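## Task

Move the yellow sponge from the desk onto the bookcase's lowest shelf. At the end, nothing may occupy the hatched zone before the door. The coffee table is movable. Release the sponge and back the robot away afterwards. The robot must finish upright; tipping over or ending at a lean counts as failure.

## Robot and tools

ROBOT. A Hello Robot Stretch 3 with one arm. It has a two-wheel differential base (0.33 m long, 0.34 m wide, no sideways motion), a lift on a mast, and a telescoping arm that reaches out to the robot's RIGHT, ending in a wrist (yaw, pitch, roll) and a gripper. To move the gripper forward or back, drive the base. Turning in place pivots about a point midway between the wheels, 0.05 m behind the front edge. Arm retracted and wrist folded: the sweep radius is 0.28 m; an unfolded level gripper reaches past that. Cameras: head_camera and nav_camera ride on the head (aimed with head_pan_rad and head_tilt_rad); wrist_camera rides on the gripper.

FRAMES. Base frame: origin on the floor between the drive wheels, x forward, y left, z up. hand_pose is reported in it, at the point where closed fingertips meet. Odometry frame is the base frame at the scene start; heading is positive to the left, -3.142 to 3.142.

execute_actions. Argument actions: a list run in order (empty list returns the current state and images). Each action may hold robot, steps (integer 1 to 450 control steps, 30 per second; default 1) and until. {"steps": n} alone just waits. robot is one of three forms: a single command object; a list of up to 8 commands and {"pause_s": s} waits (s at most 15) executed in sequence, each starting after the previous one finished done; or {"stop": true}, which brakes everything and clears the queue. A command may contain:
- base: exactly one key. translate_m is a relative drive in metres, positive forward, |value| at most 1. rotate_rad is a relative turn in radians, positive counter-clockwise seen from above, |value| at most 3.2. Both are offsets from where the base stands when that command begins.
- joints: absolute targets, named individually; unnamed joints keep their old target. lift_m 0 to 1.1 m (arm height); arm_m 0 to 0.52 m (extension); wrist_yaw_rad -1.345 to 4.42 (0 along the arm, positive swings toward the front, 3.0 folds over the base); wrist_pitch_rad -1.57 to 0.451 (negative tips fingertips down); wrist_roll_rad -2.911 to 2.911; gripper_m -0.089 to 0.179 (larger is wider; real fingertip gap is 0.007 m less when nearly shut, 0.025 m less when wide, zero below 0.007); head_pan_rad -3.953 to 1.73 (positive left, -1.57 looks along the arm); head_tilt_rad -1.53 to 0.419 (negative down).
- contact_limits: {"arm_m": effort percent 1 to 100}; the arm stops with contact_stop at that effort. Lower is softer. It applies until arm_m's next command.
An out-of-range value or malformed action rejects the whole call and nothing runs. New commands act immediately and discard any older queue. Motions keep going across calls and while you think.

until. {"robot": {...}} ends the action early when all listed conditions hold; {"robot": {"status": "ended"}} with steps 450 waits for all motion to finish. Numeric fields take [op, value] with =, !=, <, <=, >, >=; status fields take a word or ["!=", "moving"]. {"any": {"status": "ended"}} fires when any single motion or the queue ends.

zoom_image: camera (head_camera, nav_camera or wrist_camera) and region [x0, y0, x1, y1] in pixels of that camera's latest image, top-left origin, no larger than 504 by 504.

finished_scene: scene, the integer number of the scene being closed. Irreversible; call it only after every motion has ended.

RESULTS. base_status shows progress as (moved of goal). joint_goals, joint_status and measured_speeds are per joint. Statuses: moving, done, off_target (resting away from goal, maybe still pushing), contact_stop (lift or arm pushed firmly and went slack), time_out, stopped, not_commanded, torque_fault (wrist servo off for 10 s, joint limp). refusals counts refused goals; queue is idle, running, done, dropped or stopped; queue_left counts pending commands. Lines starting refused: or dropped: explain why, counting from 0. robot.on_its_own appears when the robot changed a goal itself, a joint is slack or off, a motor at rest shows unusual effort, or base_tilt has shifted 3 degrees or more. lidar_m: 12 distances in 30-degree sectors, first straight ahead, counter-clockwise, at 0.17 m height; "-" means nothing seen. wrist_depth_mm and head_depth_mm: 7x7 grids of median depth. motor_effort: percent per motor, peak in brackets; positive pushes toward larger values. base_tilt in degrees, forward and right positive, with a few degrees of fixed bias.

SPEED. Full base speed (0.30 m/s, 1.9 rad/s) needs a stowed arm: lift_m under 0.30, arm_m under 0.03, wrist_yaw_rad above 2.54. Otherwise 0.10 m/s and 0.63 rad/s.

GRIPPER. Grip by commanding gripper_m smaller than the object; smaller squeezes harder but the stall guard may weaken an overly hard grip. Release by going at least 0.02 above the contact value. Neither reading nor done proves a hold; check cameras. To re-squeeze send a new value.

CAUTIONS. Fold or unfold the wrist only with lift_m 0.32 to 0.95, wrist_pitch_rad -0.4, roll near 0; after folding, lift may go to 0.25. With wrist_yaw_rad below -0.4 keep pitch at -0.5 or lower. Pushing on something rigid with the gripper above roughly 0.45 m can tip the robot; don't push twice after a contact_stop. Don't drive while holding or pressing on something fixed. If the base snags or leans, reverse the last move in small steps, pull the gripper free, and lower lift_m near 0.2 if still tipped. Avoid drops, slams, hard hits and long hard pushes that trip wrist servos. Loose objects may get nudged occasionally.

Each tool is called as name([rows], argument=value, ...), one row to a line, values as JSON.

## Session

execute_actions(actions=[])

Scene clock: 0.00 s.
robot.base_odometry: x=+0.000 y=+0.000 heading=+0.000 (m, m, rad; robot's odometry frame)
robot.turned_by_wheels: +0.000 (rad since the last result)
robot.turned_by_imu: +0.000 (rad since the last result)
robot.base_tilt: forward=-1.0 right=-0.8 (deg)
robot.lidar_m: 1.50 2.28 2.61 2.43 2.09 1.78 1.77 2.03 1.70 2.16 2.06 1.36
robot.head_depth_mm: 1754 1854 1844 1839 1807 1809 1527 / 1773 1894 1879 1879 1877 1864 1516 / 1789 1934 1895 1923 1888 1881 1509 / 1796 1991 1968 1951 1956 1931 1488 / 1802 2036 2010 2018 1998 1972 1492 / 1827 2074 2055 2056 2048 2044 1568 / 1846 2131 2135 2103 2097 2064 2059
robot.base_status: not_commanded
robot.joint_positions: lift_m=+0.593 arm_m=+0.002 wrist_yaw_rad=+2.874 wrist_pitch_rad=-0.580 wrist_roll_rad=-0.015 gripper_m=+0.037 head_pan_rad=+0.011 head_tilt_rad=+0.003
robot.joint_goals: lift_m=+0.593 arm_m=+0.002 wrist_yaw_rad=+2.874 wrist_pitch_rad=-0.580 wrist_roll_rad=-0.015 gripper_m=+0.037 head_pan_rad=+0.011 head_tilt_rad=+0.003
robot.joint_status: lift_m=not_commanded arm_m=not_commanded wrist_yaw_rad=not_commanded wrist_pitch_rad=not_commanded wrist_roll_rad=not_commanded gripper_m=not_commanded head_pan_rad=not_commanded head_tilt_rad=not_commanded
robot.measured_speeds: translate_m=+0.000 rotate_rad=+0.000 lift_m=+0.000 arm_m=+0.000 wrist_yaw_rad=+0.000 wrist_pitch_rad=+0.000 wrist_roll_rad=+0.000 head_pan_rad=+0.000 head_tilt_rad=+0.000
robot: refusals=0 queue=idle queue_left=0
robot.motor_effort: left_wheel=+1 right_wheel=+0 lift_m=+32 arm_m=+0 wrist_yaw_rad=+0 wrist_pitch_rad=+6 wrist_roll_rad=+1 gripper_m=+1 head_pan_rad=+1 head_tilt_rad=+2 (%)
robot.hand_pose: x=+0.0319 y=+0.0471 z=+0.5707 quat_wxyz=(+0.290, +0.693, +0.112, +0.650) (m; robot's base frame)
robot.wrist_depth_mm: - - - - - - - / - - - - - - - / - - - - - - - / - - - - - 993 938 / 930 930 930 876 865 841 813 / 815 798 - 758 738 742 730 / 712 703 - 707 669 659 656
pictures: head_camera (sideways: a quarter turn clockwise sets it upright), nav_camera (sideways: a quarter turn counterclockwise sets it upright), wrist_camera
Images, in order (width x height): head_camera 896x504, nav_camera 672x504, wrist_camera 644x364.

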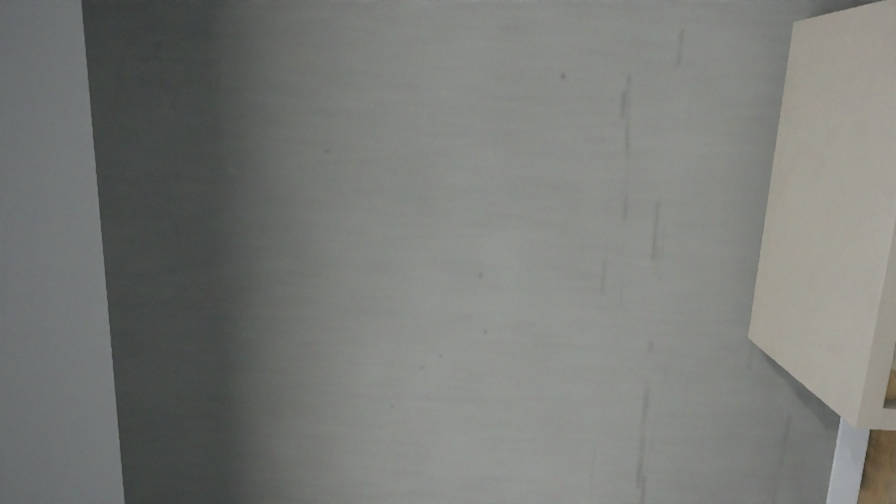

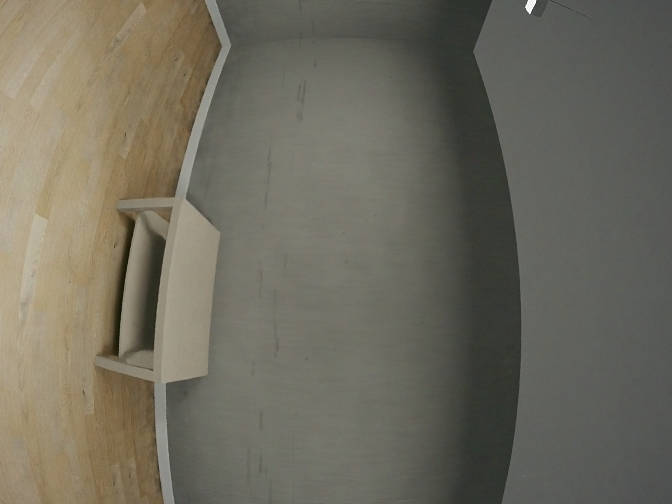

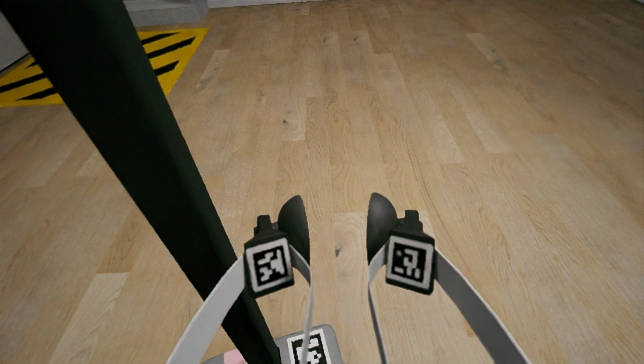

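execute_actions([
  {"robot":{"joints":{"head_pan_rad":1.7,"head_tilt_rad":-0.4}},"steps":90,"until":{"robot":{"status":"ended"}}},
])

execute_actions([
  {"robot":{"joints":{"head_pan_rad":-1.6}},"steps":120,"until":{"robot":{"status":"ended"}}},
])

execute_actions([
  {"robot":{"joints":{"head_pan_rad":-3.2}},"steps":120,"until":{"robot":{"status":"ended"}}},
])

Scene clock: 5.77 s.
robot.base_odometry: x=+0.000 y=+0.000 heading=+0.000 (m, m, rad; robot's odometry frame)
robot.turned_by_wheels: +0.000 (rad since the last result)
robot.turned_by_imu: -0.001 (rad since the last result)
robot.base_tilt: forward=-1.1 right=-0.8 (deg)
robot.lidar_m: 1.50 2.29 2.61 2.42 2.08 1.77 1.77 2.03 1.69 2.16 2.06 1.36
robot.head_depth_mm: 2113 2218 2357 2536 2383 1790 1421 / 2155 2319 2459 2641 2369 1780 1426 / 2252 2415 2560 2711 2340 1752 1420 / 2363 2480 2576 2746 2317 1750 1397 / 2404 2553 2673 2843 2295 1735 1394 / 2497 2684 2708 2873 2290 1728 1395 / 2456 2562 2648 2847 2333 1773 -
robot.base_status: not_commanded
robot.joint_positions: lift_m=+0.593 arm_m=+0.002 wrist_yaw_rad=+2.874 wrist_pitch_rad=-0.580 wrist_roll_rad=-0.015 gripper_m=+0.037 head_pan_rad=+1.693 head_tilt_rad=-0.395
robot.joint_goals: lift_m=+0.593 arm_m=+0.002 wrist_yaw_rad=+2.874 wrist_pitch_rad=-0.580 wrist_roll_rad=-0.015 gripper_m=+0.037 head_pan_rad=+1.700 head_tilt_rad=-0.400
robot.joint_status: lift_m=not_commanded arm_m=not_commanded wrist_yaw_rad=not_commanded wrist_pitch_rad=not_commanded wrist_roll_rad=not_commanded gripper_m=not_commanded head_pan_rad=done head_tilt_rad=done
robot.measured_speeds: translate_m=+0.000 rotate_rad=+0.000 lift_m=+0.000 arm_m=+0.000 wrist_yaw_rad=+0.000 wrist_pitch_rad=+0.000 wrist_roll_rad=+0.000 head_pan_rad=+0.000 head_tilt_rad=+0.000
robot: refusals=0 queue=done queue_left=0
robot.motor_effort: left_wheel=+1(1) right_wheel=+0(1) lift_m=+32(32) arm_m=+0(0) wrist_yaw_rad=+0(0) wrist_pitch_rad=+5(6) wrist_roll_rad=+0(0) gripper_m=+0(1) head_pan_rad=+4(39) head_tilt_rad=-2(19) (%)
robot.hand_pose: x=+0.0319 y=+0.0471 z=+0.5707 quat_wxyz=(+0.290, +0.693, +0.112, +0.650) (m; robot's base frame)
robot.wrist_depth_mm: - - - - - - - / - - - - - - - / - - - - - - - / - - - - - 969 964 / 926 904 926 878 878 840 827 / 817 807 - 763 727 748 718 / 718 713 - 695 672 660 649
pictures: head_camera (sideways: a quarter turn clockwise sets it upright), nav_camera (sideways: a quarter turn counterclockwise sets it upright), wrist_camera
Images, in order (width x height): head_camera 896x504, nav_camera 672x504, wrist_camera 644x364.

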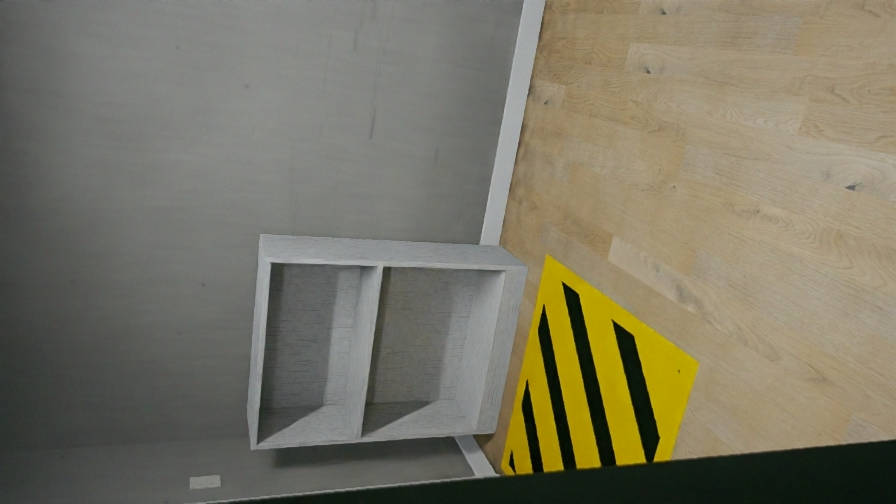

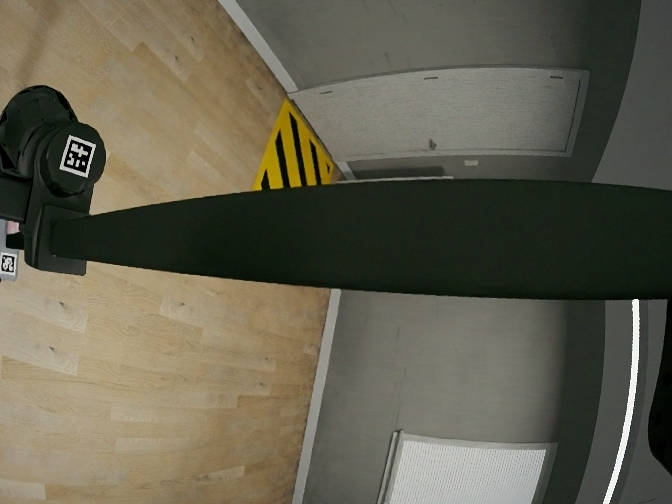

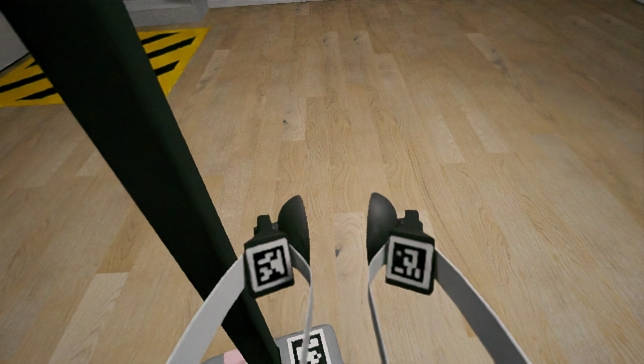

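Scene clock: 7.97 s.
robot.base_odometry: x=+0.000 y=+0.000 heading=+0.000 (m, m, rad; robot's odometry frame)
robot.turned_by_wheels: +0.000 (rad since the last result)
robot.turned_by_imu: -0.001 (rad since the last result)
robot.base_tilt: forward=-1.1 right=-0.8 (deg)
robot.lidar_m: 1.50 2.27 2.61 2.42 2.08 1.78 1.78 2.03 1.69 2.15 2.06 1.36
robot.head_depth_mm: 1749 1874 1955 2127 2242 1770 1434 / 1787 1897 1959 2155 2197 1781 1411 / 1799 1950 1973 2195 2349 1770 1416 / 1835 1979 1898 2276 2334 1740 1409 / 1856 2019 1866 2343 2300 1736 1398 / 1931 2088 2056 2379 2310 1713 1383 / 1971 2113 2017 2406 2178 1730 1374
robot.base_status: not_commanded
robot.joint_positions: lift_m=+0.593 arm_m=+0.002 wrist_yaw_rad=+2.874 wrist_pitch_rad=-0.580 wrist_roll_rad=-0.015 gripper_m=+0.037 head_pan_rad=-1.593 head_tilt_rad=-0.395
robot.joint_goals: lift_m=+0.593 arm_m=+0.002 wrist_yaw_rad=+2.874 wrist_pitch_rad=-0.580 wrist_roll_rad=-0.015 gripper_m=+0.037 head_pan_rad=-1.600 head_tilt_rad=-0.400
robot.joint_status: lift_m=not_commanded arm_m=not_commanded wrist_yaw_rad=not_commanded wrist_pitch_rad=not_commanded wrist_roll_rad=not_commanded gripper_m=not_commanded head_pan_rad=done head_tilt_rad=done
robot.measured_speeds: translate_m=+0.000 rotate_rad=+0.000 lift_m=+0.000 arm_m=+0.000 wrist_yaw_rad=+0.000 wrist_pitch_rad=+0.000 wrist_roll_rad=+0.000 head_pan_rad=+0.000 head_tilt_rad=+0.000
robot: refusals=0 queue=done queue_left=0
robot.motor_effort: left_wheel=+0(1) right_wheel=+0(1) lift_m=+32(32) arm_m=+0(0) wrist_yaw_rad=-1(0) wrist_pitch_rad=+6(6) wrist_roll_rad=+0(0) gripper_m=+0(0) head_pan_rad=-3(42) head_tilt_rad=-2(1) (%)
robot.hand_pose: x=+0.0319 y=+0.0471 z=+0.5707 quat_wxyz=(+0.290, +0.693, +0.112, +0.650) (m; robot's base frame)
robot.wrist_depth_mm: - - - - - - - / - - - - - - - / - - - - - - - / - - - - - 976 959 / 927 909 929 866 874 850 823 / 824 797 - 760 734 738 735 / 708 696 - 695 668 652 655
pictures: head_camera (sideways: a quarter turn clockwise sets it upright), nav_camera (sideways: a quarter turn counterclockwise sets it upright), wrist_camera
Images, in order (width x height): head_camera 896x504, nav_camera 672x504, wrist_camera 644x364.

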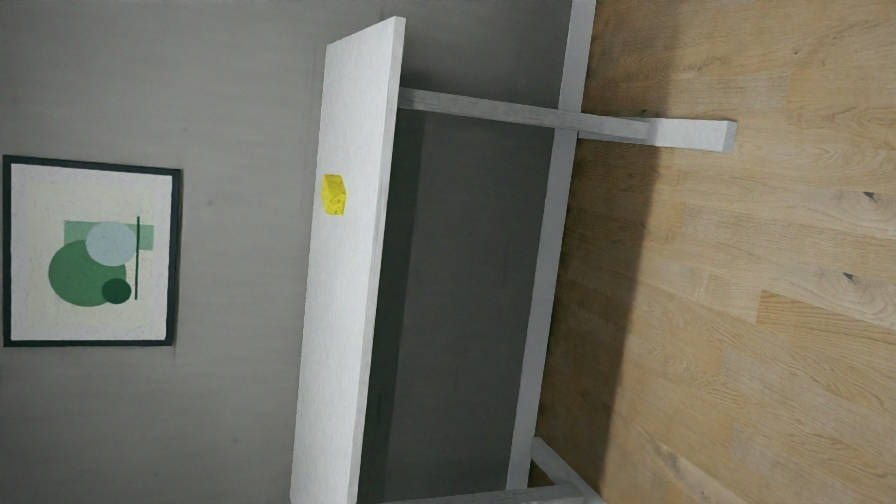

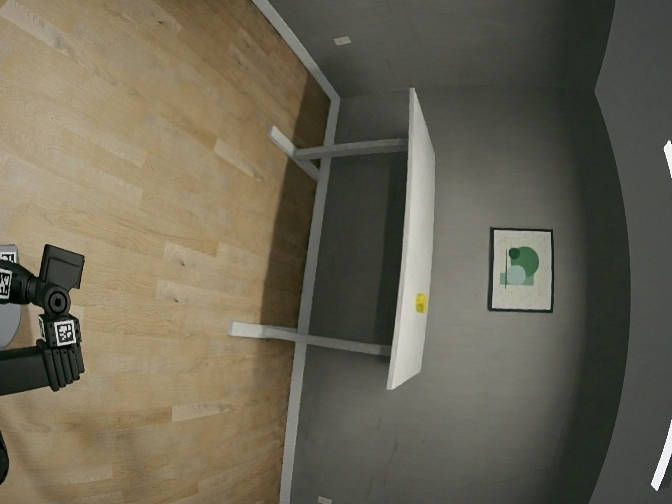

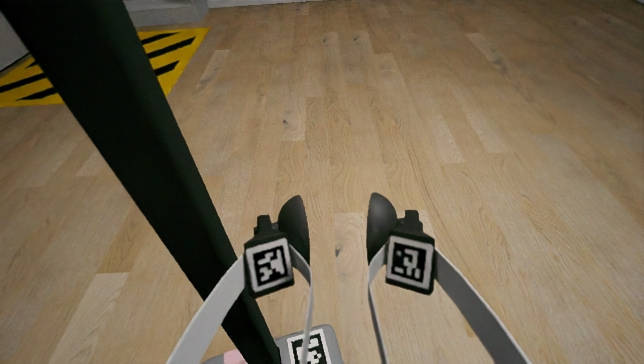

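Scene clock: 9.37 s.
robot.base_odometry: x=+0.000 y=+0.000 heading=+0.000 (m, m, rad; robot's odometry frame)
robot.turned_by_wheels: +0.000 (rad since the last result)
robot.turned_by_imu: +0.000 (rad since the last result)
robot.base_tilt: forward=-0.9 right=-0.8 (deg)
robot.lidar_m: 1.50 2.27 2.60 2.43 2.08 1.78 1.77 2.02 1.69 2.16 2.06 1.36
robot.head_depth_mm: 1448 1527 1647 1768 1889 1779 1425 / 1472 1561 1670 1793 1925 1771 1410 / 1491 1586 1694 1832 1980 1760 1406 / 1538 1612 1742 1869 2016 1754 1411 / 1548 1643 1768 1919 2034 1741 1399 / 1572 1690 1803 1942 2060 1724 1386 / 1604 1719 1832 1991 2087 1711 1383
robot.base_status: not_commanded
robot.joint_positions: lift_m=+0.593 arm_m=+0.002 wrist_yaw_rad=+2.874 wrist_pitch_rad=-0.580 wrist_roll_rad=-0.015 gripper_m=+0.037 head_pan_rad=-3.193 head_tilt_rad=-0.395
robot.joint_goals: lift_m=+0.593 arm_m=+0.002 wrist_yaw_rad=+2.874 wrist_pitch_rad=-0.580 wrist_roll_rad=-0.015 gripper_m=+0.037 head_pan_rad=-3.200 head_tilt_rad=-0.400
robot.joint_status: lift_m=not_commanded arm_m=not_commanded wrist_yaw_rad=not_commanded wrist_pitch_rad=not_commanded wrist_roll_rad=not_commanded gripper_m=not_commanded head_pan_rad=done head_tilt_rad=done
robot.measured_speeds: translate_m=+0.000 rotate_rad=+0.000 lift_m=+0.000 arm_m=+0.000 wrist_yaw_rad=+0.000 wrist_pitch_rad=+0.000 wrist_roll_rad=+0.000 head_pan_rad=+0.000 head_tilt_rad=+0.000
robot: refusals=0 queue=done queue_left=0
robot.motor_effort: left_wheel=+0(1) right_wheel=+0(0) lift_m=+32(32) arm_m=+0(0) wrist_yaw_rad=+0(0) wrist_pitch_rad=+6(6) wrist_roll_rad=+0(0) gripper_m=+0(0) head_pan_rad=-3(38) head_tilt_rad=-2(1) (%)
robot.hand_pose: x=+0.0319 y=+0.0471 z=+0.5707 quat_wxyz=(+0.290, +0.693, +0.112, +0.650) (m; robot's base frame)
robot.wrist_depth_mm: - - - - - - - / - - - - - - - / - - - - - - - / - - - - - 967 961 / 946 923 908 861 877 826 823 / 799 798 - 772 730 745 729 / 715 705 - 696 667 652 648
pictures: head_camera (sideways: a quarter turn clockwise sets it upright), nav_camera (sideways: a quarter turn counterclockwise sets it upright), wrist_camera
Images, in order (width x height): head_camera 896x504, nav_camera 672x504, wrist_camera 644x364.

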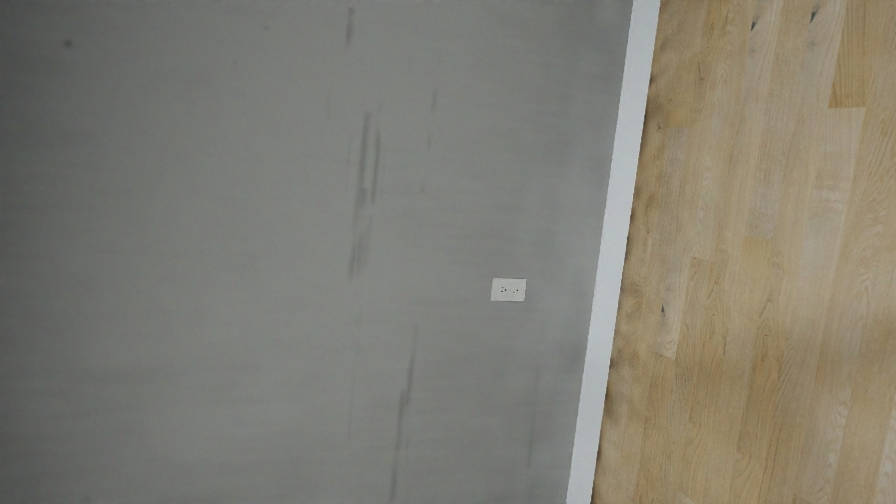

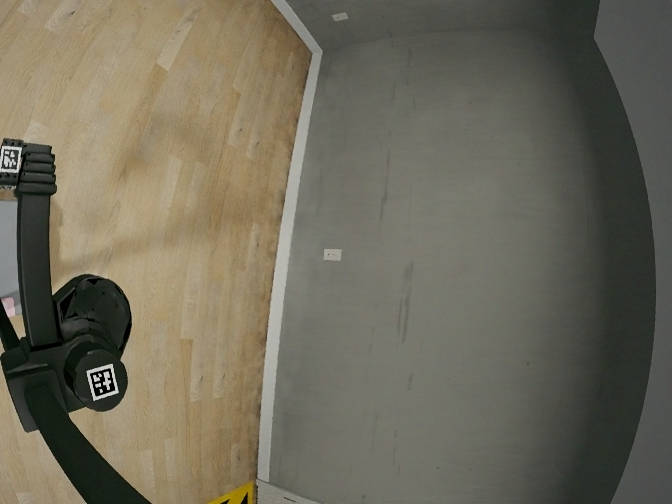

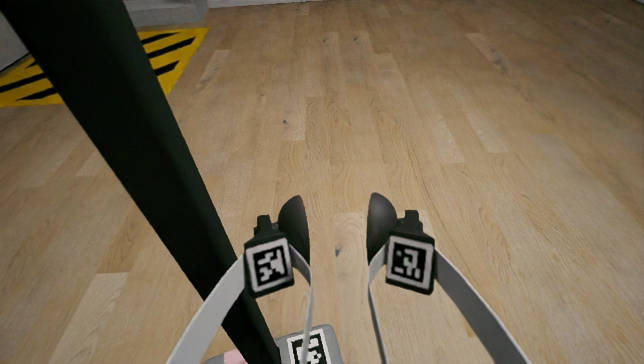

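execute_actions([
  {"robot":[{"joints":{"lift_m":0.25,"head_pan_rad":-1.57,"head_tilt_rad":-0.5},"base":{"rotate_rad":-1.68}},{"base":{"translate_m":1.0}},{"base":{"translate_m":0.2}},{"base":{"rotate_rad":1.6},"joints":{"lift_m":0.9}}],"steps":450,"until":{"robot":{"status":"ended"}}},
])

Scene clock: 29.53 s.
robot.base_odometry: x=-0.131 y=-1.193 heading=-0.080 (m, m, rad; robot's odometry frame)
robot.turned_by_wheels: -0.080 (rad since the last result)
robot.turned_by_imu: -0.091 (rad since the last result)
robot.base_tilt: forward=-1.0 right=-0.8 (deg)
robot.lidar_m: 1.82 1.51 2.15 3.60 2.41 1.96 1.94 1.22 0.57 0.98 1.08 1.10
robot.head_depth_mm: 781 846 915 778 558 434 356 / 790 858 929 770 552 432 354 / 780 867 944 762 519 429 352 / 789 873 957 753 526 426 350 / 814 890 960 745 540 423 349 / 833 901 970 736 536 421 347 / 840 909 987 729 531 419 345
robot.base_status: done (rotate_rad +1.5999 of +1.6000)
robot.joint_positions: lift_m=+0.623 arm_m=+0.002 wrist_yaw_rad=+2.874 wrist_pitch_rad=-0.580 wrist_roll_rad=-0.015 gripper_m=+0.037 head_pan_rad=-1.577 head_tilt_rad=-0.494
robot.joint_goals: lift_m=+0.900 arm_m=+0.002 wrist_yaw_rad=+2.874 wrist_pitch_rad=-0.580 wrist_roll_rad=-0.015 gripper_m=+0.037 head_pan_rad=-1.570 head_tilt_rad=-0.500
robot.joint_status: lift_m=moving arm_m=not_commanded wrist_yaw_rad=not_commanded wrist_pitch_rad=not_commanded wrist_roll_rad=not_commanded gripper_m=not_commanded head_pan_rad=done head_tilt_rad=done
robot.measured_speeds: translate_m=+0.000 rotate_rad=+0.000 lift_m=+0.110 arm_m=+0.000 wrist_yaw_rad=+0.000 wrist_pitch_rad=+0.000 wrist_roll_rad=+0.000 head_pan_rad=+0.000 head_tilt_rad=+0.000
robot: refusals=0 queue=running queue_left=0
robot.motor_effort: left_wheel=-2(10) right_wheel=+2(8) lift_m=+40(39) arm_m=+0(0) wrist_yaw_rad=+0(0) wrist_pitch_rad=+6(6) wrist_roll_rad=+0(0) gripper_m=+0(1) head_pan_rad=+4(39) head_tilt_rad=-1(9) (%)
robot.hand_pose: x=+0.0319 y=+0.0469 z=+0.6006 quat_wxyz=(+0.290, +0.693, +0.113, +0.650) (m; robot's base frame)
robot.wrist_depth_mm: - - - - - - - / - - - - - - - / - - - - - - - / - - - - - - 986 / 974 966 968 913 928 887 859 / 849 823 - 795 775 779 759 / 747 739 - 718 695 686 676
pictures: head_camera (sideways: a quarter turn clockwise sets it upright), nav_camera (sideways: a quarter turn counterclockwise sets it upright), wrist_camera
Images, in order (width x height): head_camera 896x504, nav_camera 672x504, wrist_camera 644x364.

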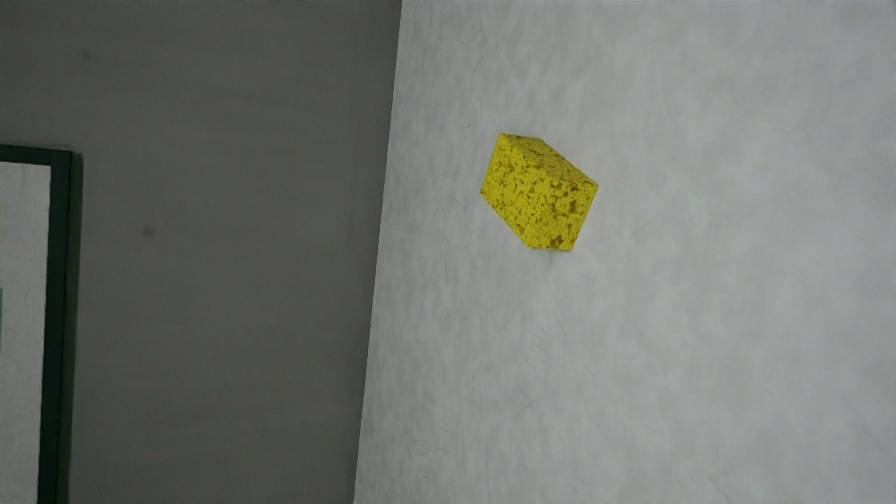

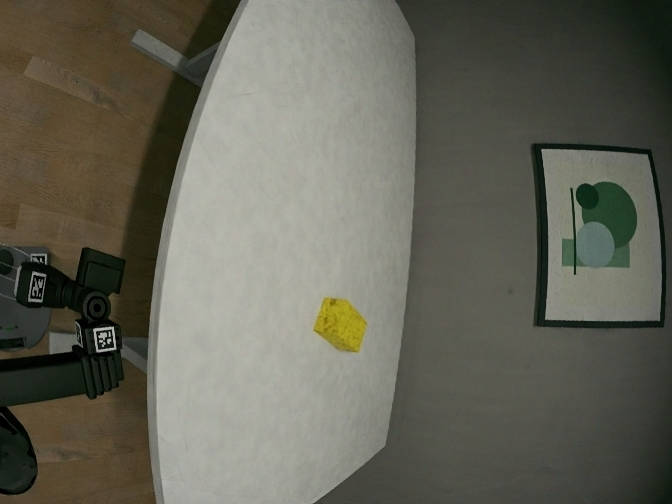

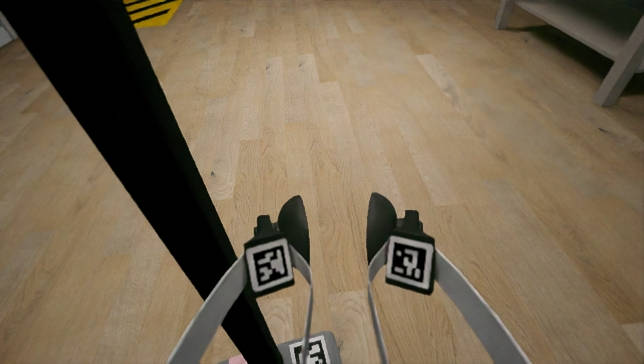

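execute_actions([
  {"robot":[{"joints":{"lift_m":1.0,"wrist_pitch_rad":-0.4}},{"joints":{"wrist_yaw_rad":0,"gripper_m":0.15,"arm_m":0.1}},{"joints":{"wrist_pitch_rad":-1.5,"lift_m":1.0}}],"steps":450,"until":{"robot":{"status":"ended"}}},
])

Scene clock: 35.57 s.
robot.base_odometry: x=-0.131 y=-1.193 heading=-0.080 (m, m, rad; robot's odometry frame)
robot.turned_by_wheels: +0.000 (rad since the last result)
robot.turned_by_imu: -0.001 (rad since the last result)
robot.base_tilt: forward=-1.0 right=-0.8 (deg)
robot.lidar_m: 1.82 1.51 2.15 3.60 2.40 1.96 1.95 1.22 0.57 0.98 1.08 1.10
robot.head_depth_mm: 782 842 916 778 557 434 356 / 791 855 927 769 552 432 354 / 778 865 942 761 520 429 352 / 789 879 956 752 526 426 350 / 814 890 954 744 539 424 348 / 829 902 969 736 534 420 347 / 840 917 991 729 533 418 345
robot.base_status: done (rotate_rad +1.5999 of +1.6000)
robot.joint_positions: lift_m=+0.699 arm_m=+0.002 wrist_yaw_rad=+2.874 wrist_pitch_rad=-0.420 wrist_roll_rad=-0.015 gripper_m=+0.037 head_pan_rad=-1.577 head_tilt_rad=-0.495
robot.joint_goals: lift_m=+0.699 arm_m=+0.002 wrist_yaw_rad=+2.874 wrist_pitch_rad=-0.400 wrist_roll_rad=-0.015 gripper_m=+0.037 head_pan_rad=-1.570 head_tilt_rad=-0.500
robot.joint_status: lift_m=contact_stop arm_m=not_commanded wrist_yaw_rad=not_commanded wrist_pitch_rad=done wrist_roll_rad=not_commanded gripper_m=not_commanded head_pan_rad=done head_tilt_rad=done
robot.measured_speeds: translate_m=+0.000 rotate_rad=+0.000 lift_m=+0.000 arm_m=+0.000 wrist_yaw_rad=+0.000 wrist_pitch_rad=+0.000 wrist_roll_rad=+0.000 head_pan_rad=+0.000 head_tilt_rad=+0.000
robot: refusals=0 queue=dropped queue_left=0
robot.on_its_own: lift_m is slack since a contact_stop, until your next command for it (your +1.000 is given up)
robot.motor_effort: left_wheel=-2(3) right_wheel=+3(5) lift_m=+31(70) arm_m=+0(1) wrist_yaw_rad=+0(0) wrist_pitch_rad=+10(10) wrist_roll_rad=+0(0) gripper_m=+0(1) head_pan_rad=+4(3) head_tilt_rad=-1(2) (%)
robot.hand_pose: x=+0.0380 y=+0.0692 z=+0.7113 quat_wxyz=(+0.238, +0.700, +0.056, +0.671) (m; robot's base frame)
robot.wrist_depth_mm: - - - - - - - / - - - - - - - / - - - - - - - / - - - - - - - / - - - - - - - / - - - 993 945 939 953 / 909 905 869 871 845 835 813
pictures: head_camera (sideways: a quarter turn clockwise sets it upright), nav_camera (sideways: a quarter turn counterclockwise sets it upright), wrist_camera
replaced: robot.lift_m: its motion had ended contact_stop
dropped: robot: command 0 of its queue: lift_m: contact_stop
Images, in order (width x height): head_camera 896x504, nav_camera 672x504, wrist_camera 644x364.

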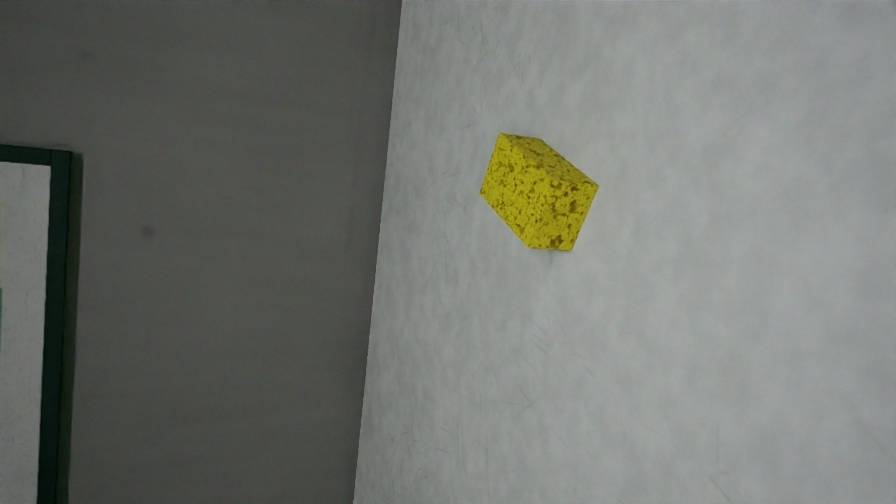

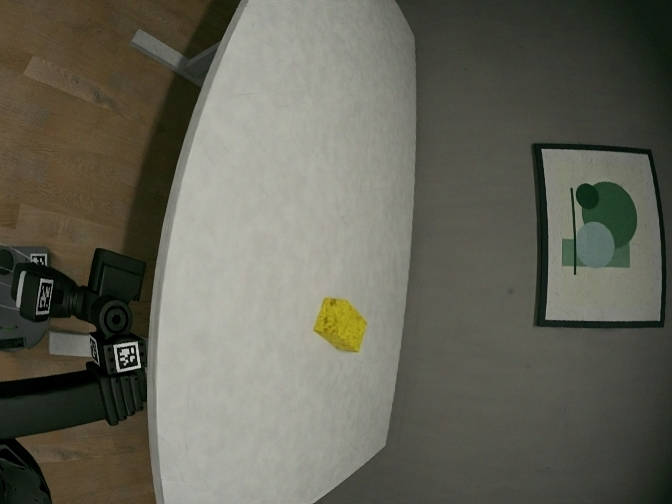

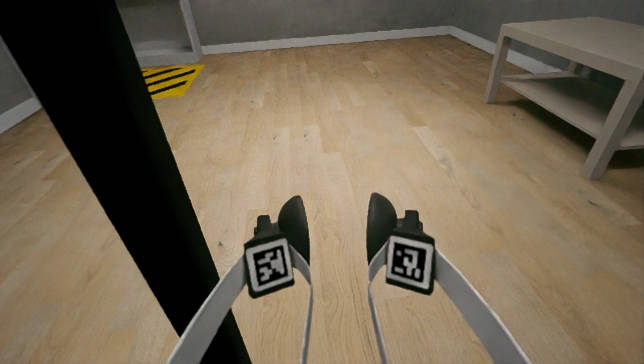

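execute_actions([
  {"robot":[{"joints":{"lift_m":0.65}},{"base":{"rotate_rad":1.0}},{"joints":{"lift_m":0.95}},{"base":{"rotate_rad":-1.0}},{"joints":{"wrist_yaw_rad":0,"gripper_m":0.15}},{"joints":{"wrist_pitch_rad":-1.5,"arm_m":0.1}}],"steps":450,"until":{"robot":{"status":"ended"}}},
])

Scene clock: 44.37 s.
robot.base_odometry: x=-0.131 y=-1.193 heading=+0.920 (m, m, rad; robot's odometry frame)
robot.turned_by_wheels: +1.000 (rad since the last result)
robot.turned_by_imu: +0.999 (rad since the last result)
robot.base_tilt: forward=-1.0 right=-0.8 (deg)
robot.lidar_m: 2.15 3.61 2.52 1.97 1.96 1.27 0.56 0.98 1.05 1.10 1.81 1.51
robot.head_depth_mm: 1207 1242 1228 777 558 434 356 / 1373 1429 1258 770 553 431 363 / 1598 1676 1241 761 549 442 1280 / 1673 1824 1865 748 544 1496 1306 / 1597 1732 1804 745 1869 1575 1302 / 1528 1656 1722 1952 1976 1567 1288 / 1477 1596 1729 1865 1943 1550 1288
robot.base_status: done (rotate_rad +0.9999 of +1.0000)
robot.joint_positions: lift_m=+0.706 arm_m=+0.002 wrist_yaw_rad=+2.874 wrist_pitch_rad=-0.416 wrist_roll_rad=-0.015 gripper_m=+0.037 head_pan_rad=-1.577 head_tilt_rad=-0.495
robot.joint_goals: lift_m=+0.706 arm_m=+0.002 wrist_yaw_rad=+2.874 wrist_pitch_rad=-0.400 wrist_roll_rad=-0.015 gripper_m=+0.037 head_pan_rad=-1.570 head_tilt_rad=-0.500
robot.joint_status: lift_m=contact_stop arm_m=not_commanded wrist_yaw_rad=not_commanded wrist_pitch_rad=done wrist_roll_rad=not_commanded gripper_m=not_commanded head_pan_rad=done head_tilt_rad=done
robot.measured_speeds: translate_m=+0.000 rotate_rad=+0.000 lift_m=-0.002 arm_m=+0.000 wrist_yaw_rad=+0.000 wrist_pitch_rad=+0.000 wrist_roll_rad=+0.000 head_pan_rad=+0.000 head_tilt_rad=+0.000
robot: refusals=0 queue=dropped queue_left=0
robot.on_its_own: lift_m is slack since a contact_stop, until your next command for it (your +0.950 is given up)
robot.motor_effort: left_wheel=-4(6) right_wheel=+0(5) lift_m=+40(70) arm_m=+0(0) wrist_yaw_rad=+1(2) wrist_pitch_rad=+7(9) wrist_roll_rad=+0(1) gripper_m=+1(1) head_pan_rad=+4(4) head_tilt_rad=-1(1) (%)
robot.hand_pose: x=+0.0381 y=+0.0696 z=+0.7189 quat_wxyz=(+0.237, +0.700, +0.055, +0.672) (m; robot's base frame)
robot.wrist_depth_mm: - - - - - - - / - - - - - - - / - - - - - - - / - - - - - - - / - - - - - - - / - - - - 956 968 953 / 922 919 878 873 858 840 833
pictures: head_camera (sideways: a quarter turn clockwise sets it upright), nav_camera (sideways: a quarter turn counterclockwise sets it upright), wrist_camera
dropped: robot: command 2 of its queue: lift_m: contact_stop
Images, in order (width x height): head_camera 896x504, nav_camera 672x504, wrist_camera 644x364.

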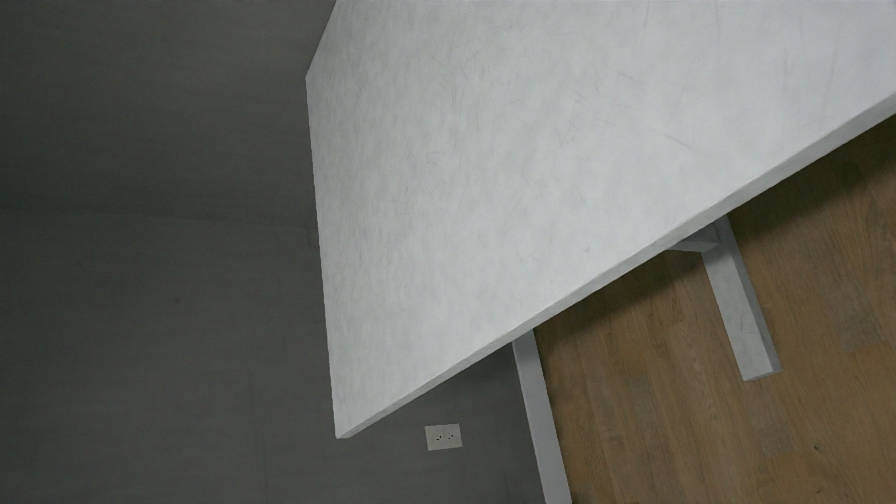

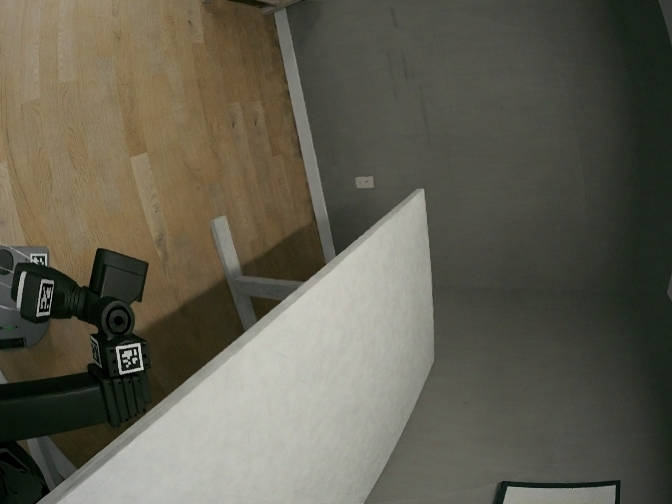

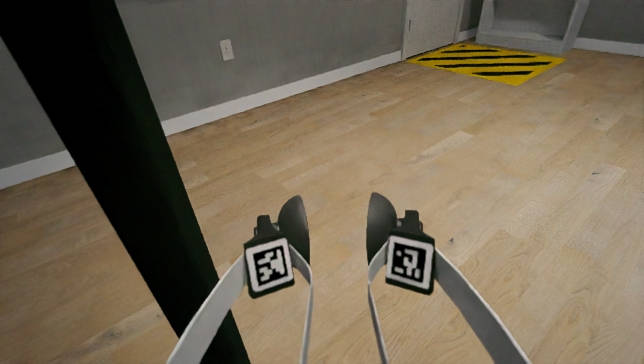

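execute_actions([
  {"robot":[{"joints":{"lift_m":0.65}},{"base":{"rotate_rad":0.6}},{"base":{"translate_m":0.25}},{"joints":{"lift_m":0.95}},{"base":{"rotate_rad":-1.6}},{"joints":{"wrist_yaw_rad":0,"gripper_m":0.15}},{"joints":{"wrist_pitch_rad":-0.5,"arm_m":0.1}}],"steps":450,"until":{"robot":{"status":"ended"}}},
])

Scene clock: 64.07 s.
robot.base_odometry: x=-0.118 y=-0.943 heading=-0.080 (m, m, rad; robot's odometry frame)
robot.turned_by_wheels: -1.000 (rad since the last result)
robot.turned_by_imu: -1.012 (rad since the last result)
robot.base_tilt: forward=-1.1 right=-0.8 (deg)
robot.lidar_m: 1.85 1.40 3.15 3.34 2.37 1.92 1.90 1.53 0.78 1.23 1.27 1.87
robot.head_depth_mm: 990 1065 1121 775 557 - - / 995 1071 1144 772 552 1545 - / 1006 1089 1144 754 549 1561 - / 995 1104 1156 738 542 1576 - / 1014 1121 1177 744 538 1603 1255 / 1024 1135 1166 735 556 1575 1289 / 1040 1151 1149 728 552 1544 1284
robot.base_status: done (rotate_rad -1.5999 of -1.6000)
robot.joint_positions: lift_m=+0.950 arm_m=+0.002 wrist_yaw_rad=+2.022 wrist_pitch_rad=-0.416 wrist_roll_rad=-0.015 gripper_m=+0.102 head_pan_rad=-1.576 head_tilt_rad=-0.496
robot.joint_goals: lift_m=+0.950 arm_m=+0.002 wrist_yaw_rad=+0.000 wrist_pitch_rad=-0.400 wrist_roll_rad=-0.015 gripper_m=+0.150 head_pan_rad=-1.570 head_tilt_rad=-0.500
robot.joint_status: lift_m=done arm_m=not_commanded wrist_yaw_rad=moving wrist_pitch_rad=done wrist_roll_rad=not_commanded gripper_m=moving head_pan_rad=done head_tilt_rad=done
robot.measured_speeds: translate_m=+0.000 rotate_rad=+0.000 lift_m=+0.000 arm_m=+0.000 wrist_yaw_rad=-1.998 wrist_pitch_rad=+0.000 wrist_roll_rad=+0.000 head_pan_rad=+0.000 head_tilt_rad=+0.000
robot: refusals=0 queue=running queue_left=1
robot.motor_effort: left_wheel=+3(37) right_wheel=-1(14) lift_m=+39(41) arm_m=+0(0) wrist_yaw_rad=-5(4) wrist_pitch_rad=+8(8) wrist_roll_rad=+1(1) gripper_m=+84(83) head_pan_rad=+4(2) head_tilt_rad=-1(2) (%)
robot.hand_pose: x=+0.1808 y=-0.0491 z=+0.9628 quat_wxyz=(+0.493, +0.660, -0.239, +0.514) (m; robot's base frame)
robot.wrist_depth_mm: - - - - - - - / - - - - - - - / - - - - - - - / - - - - - - - / - - - - - - - / - - - - - - - / - - - - - - -
pictures: head_camera (sideways: a quarter turn clockwise sets it upright), nav_camera (sideways: a quarter turn counterclockwise sets it upright), wrist_camera
Images, in order (width x height): head_camera 896x504, nav_camera 672x504, wrist_camera 644x364.

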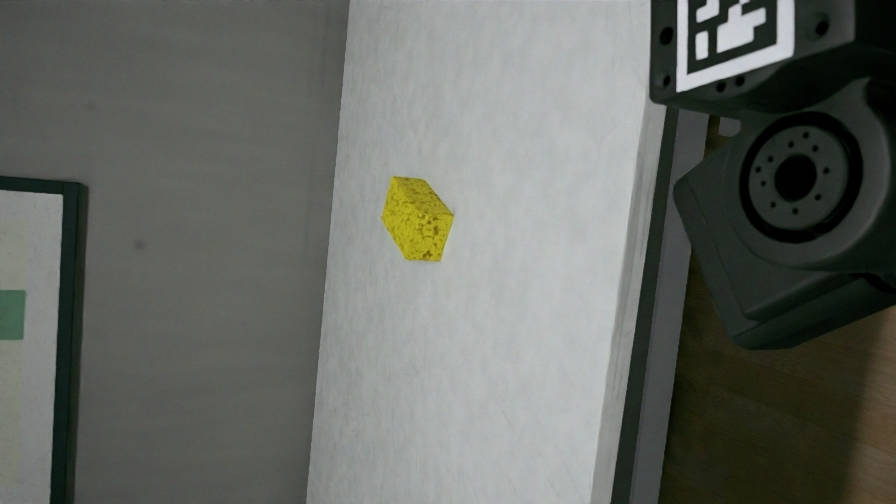

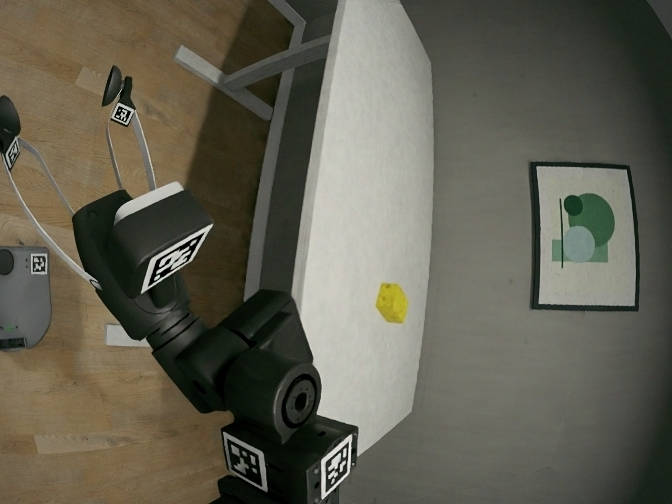

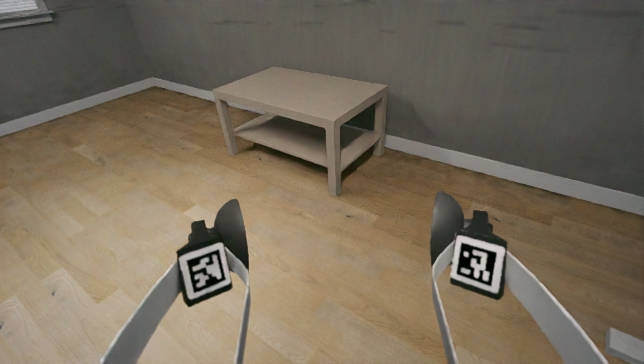

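execute_actions([
  {"steps":150,"until":{"robot":{"status":"ended"}}},
])

Scene clock: 67.87 s.
robot.base_odometry: x=-0.118 y=-0.943 heading=-0.080 (m, m, rad; robot's odometry frame)
robot.turned_by_wheels: +0.000 (rad since the last result)
robot.turned_by_imu: +0.043 (rad since the last result)
robot.base_tilt: forward=-2.6 right=-3.2 (deg)
robot.lidar_m: 1.85 1.40 3.35 3.35 2.29 1.91 1.91 1.49 0.79 1.23 1.28 1.87
robot.head_depth_mm: 1018 1093 1162 873 - - 1286 / 1038 1119 1193 892 - - 1247 / 1041 1129 1205 809 - - 1310 / 1050 1152 1222 792 - - 1303 / 1071 1179 1240 830 607 1584 1334 / 1079 1200 1259 821 606 1650 1330 / 1111 1214 1277 817 630 1627 1339
robot.base_status: done (rotate_rad -1.6002 of -1.6000)
robot.joint_positions: lift_m=+0.950 arm_m=+0.099 wrist_yaw_rad=-0.017 wrist_pitch_rad=-0.606 wrist_roll_rad=+0.010 gripper_m=+0.150 head_pan_rad=-1.576 head_tilt_rad=-0.496
robot.joint_goals: lift_m=+0.950 arm_m=+0.100 wrist_yaw_rad=+0.000 wrist_pitch_rad=-0.500 wrist_roll_rad=+0.010 gripper_m=+0.150 head_pan_rad=-1.570 head_tilt_rad=-0.500
robot.joint_status: lift_m=done arm_m=done wrist_yaw_rad=done wrist_pitch_rad=off_target wrist_roll_rad=not_commanded gripper_m=done head_pan_rad=done head_tilt_rad=done
robot.measured_speeds: translate_m=+0.000 rotate_rad=+0.000 lift_m=+0.000 arm_m=+0.000 wrist_yaw_rad=+0.000 wrist_pitch_rad=+0.000 wrist_roll_rad=+0.000 head_pan_rad=+0.000 head_tilt_rad=+0.000
robot: refusals=0 queue=dropped queue_left=0
robot.motor_effort: left_wheel=-7(11) right_wheel=+0(3) lift_m=+27(39) arm_m=+11(14) wrist_yaw_rad=+23(43) wrist_pitch_rad=+50(50) wrist_roll_rad=-14(14) gripper_m=-3(84) head_pan_rad=+2(4) head_tilt_rad=-1(1) (%)
robot.hand_pose: x=-0.0249 y=-0.4405 z=+0.9232 quat_wxyz=(+0.670, +0.204, -0.680, -0.218) (m; robot's base frame)
robot.wrist_depth_mm: 501 455 411 375 343 319 298 / 346 319 300 280 262 246 234 / 262 249 234 221 212 202 193 / 233 216 202 189 179 171 164 / - - - - - 440 164 / - - - - - - - / - - - - 994 995 964
pictures: head_camera (sideways: a quarter turn clockwise sets it upright), nav_camera (sideways: a quarter turn counterclockwise sets it upright), wrist_camera
Images, in order (width x height): head_camera 896x504, nav_camera 672x504, wrist_camera 644x364.

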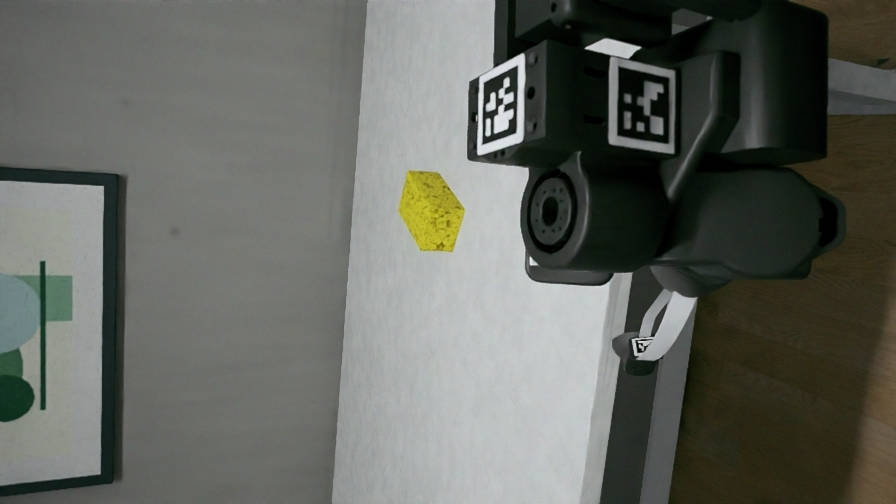

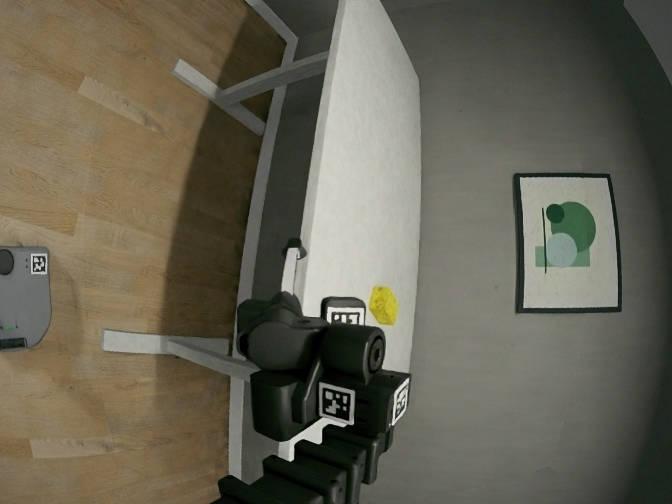

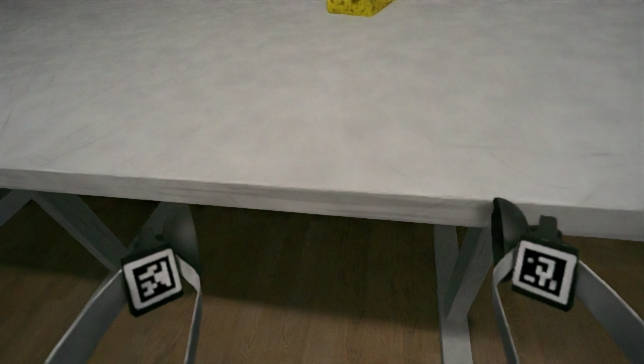

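execute_actions([
  {"robot":[{"joints":{"arm_m":0.0}},{"joints":{"wrist_pitch_rad":0.0,"lift_m":0.93}}],"steps":200,"until":{"robot":{"status":"ended"}}},
])

Scene clock: 72.97 s.
robot.base_odometry: x=-0.118 y=-0.943 heading=-0.080 (m, m, rad; robot's odometry frame)
robot.turned_by_wheels: +0.000 (rad since the last result)
robot.turned_by_imu: -0.032 (rad since the last result)
robot.base_tilt: forward=-1.1 right=-0.8 (deg)
robot.lidar_m: 1.85 1.40 3.22 3.36 2.35 1.92 1.91 1.52 0.78 1.23 1.27 1.87
robot.head_depth_mm: 977 1058 1120 778 558 481 - / 996 1076 1145 769 564 1510 - / 996 1093 1140 739 569 - - / 996 1107 1160 738 565 - - / 1012 1125 1182 741 538 1575 1283 / 1028 1137 1171 733 578 1557 1288 / 1046 1155 1158 728 571 1559 1276
robot.base_status: done (rotate_rad -1.6000 of -1.6000)
robot.joint_positions: lift_m=+0.930 arm_m=+0.002 wrist_yaw_rad=-0.001 wrist_pitch_rad=-0.022 wrist_roll_rad=-0.009 gripper_m=+0.150 head_pan_rad=-1.576 head_tilt_rad=-0.496
robot.joint_goals: lift_m=+0.930 arm_m=+0.000 wrist_yaw_rad=+0.000 wrist_pitch_rad=+0.000 wrist_roll_rad=-0.009 gripper_m=+0.150 head_pan_rad=-1.570 head_tilt_rad=-0.500
robot.joint_status: lift_m=done arm_m=done wrist_yaw_rad=done wrist_pitch_rad=done wrist_roll_rad=not_commanded gripper_m=done head_pan_rad=done head_tilt_rad=done
robot.measured_speeds: translate_m=+0.000 rotate_rad=+0.000 lift_m=+0.000 arm_m=+0.000 wrist_yaw_rad=+0.000 wrist_pitch_rad=+0.000 wrist_roll_rad=+0.000 head_pan_rad=+0.000 head_tilt_rad=+0.000
robot: refusals=0 queue=done queue_left=0
robot.motor_effort: left_wheel=+1(12) right_wheel=+0(12) lift_m=+25(29) arm_m=-2(12) wrist_yaw_rad=+2(29) wrist_pitch_rad=+11(50) wrist_roll_rad=-3(14) gripper_m=+1(5) head_pan_rad=+4(4) head_tilt_rad=-1(1) (%)
robot.hand_pose: x=-0.0218 y=-0.4029 z=+1.0391 quat_wxyz=(+0.711, +0.008, -0.704, -0.009) (m; robot's base frame)
robot.wrist_depth_mm: - - 974 925 895 856 811 / - - - 976 926 874 829 / - - - - 968 897 879 / 890 813 751 695 561 620 596 / 452 478 414 401 384 391 358 / 307 - 288 280 272 253 270 / 872 255 235 222 211 206 202
pictures: head_camera (sideways: a quarter turn clockwise sets it upright), nav_camera (sideways: a quarter turn counterclockwise sets it upright), wrist_camera
Images, in order (width x height): head_camera 896x504, nav_camera 672x504, wrist_camera 644x364.

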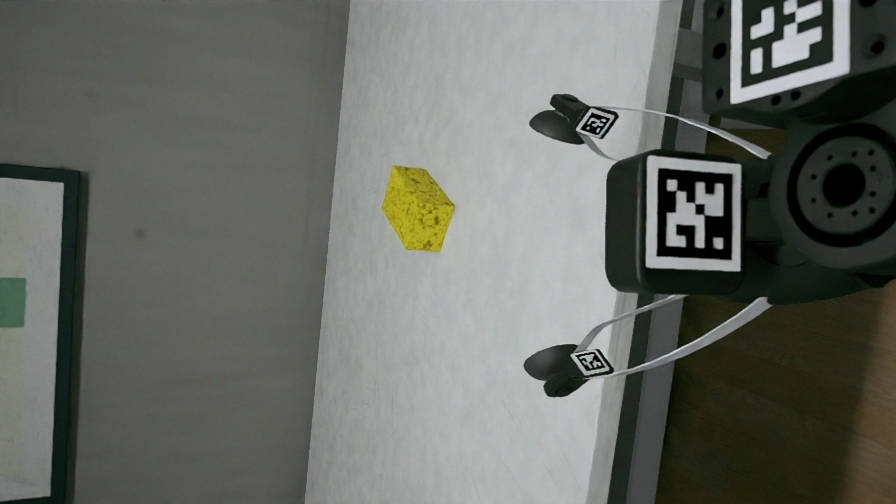

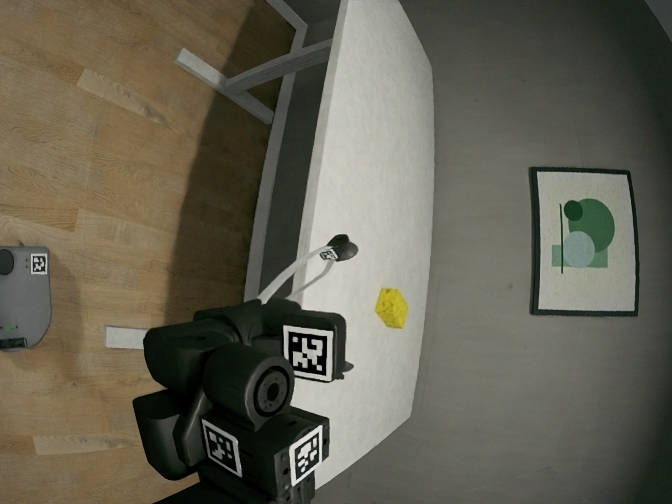

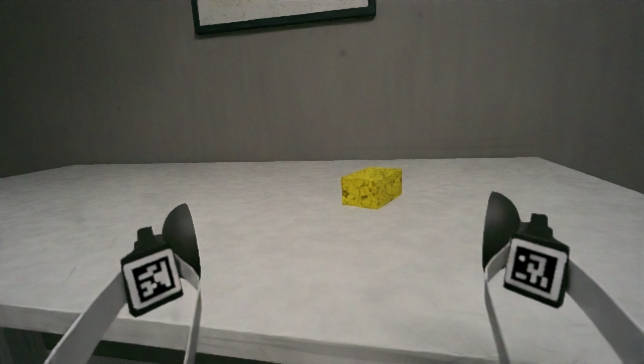

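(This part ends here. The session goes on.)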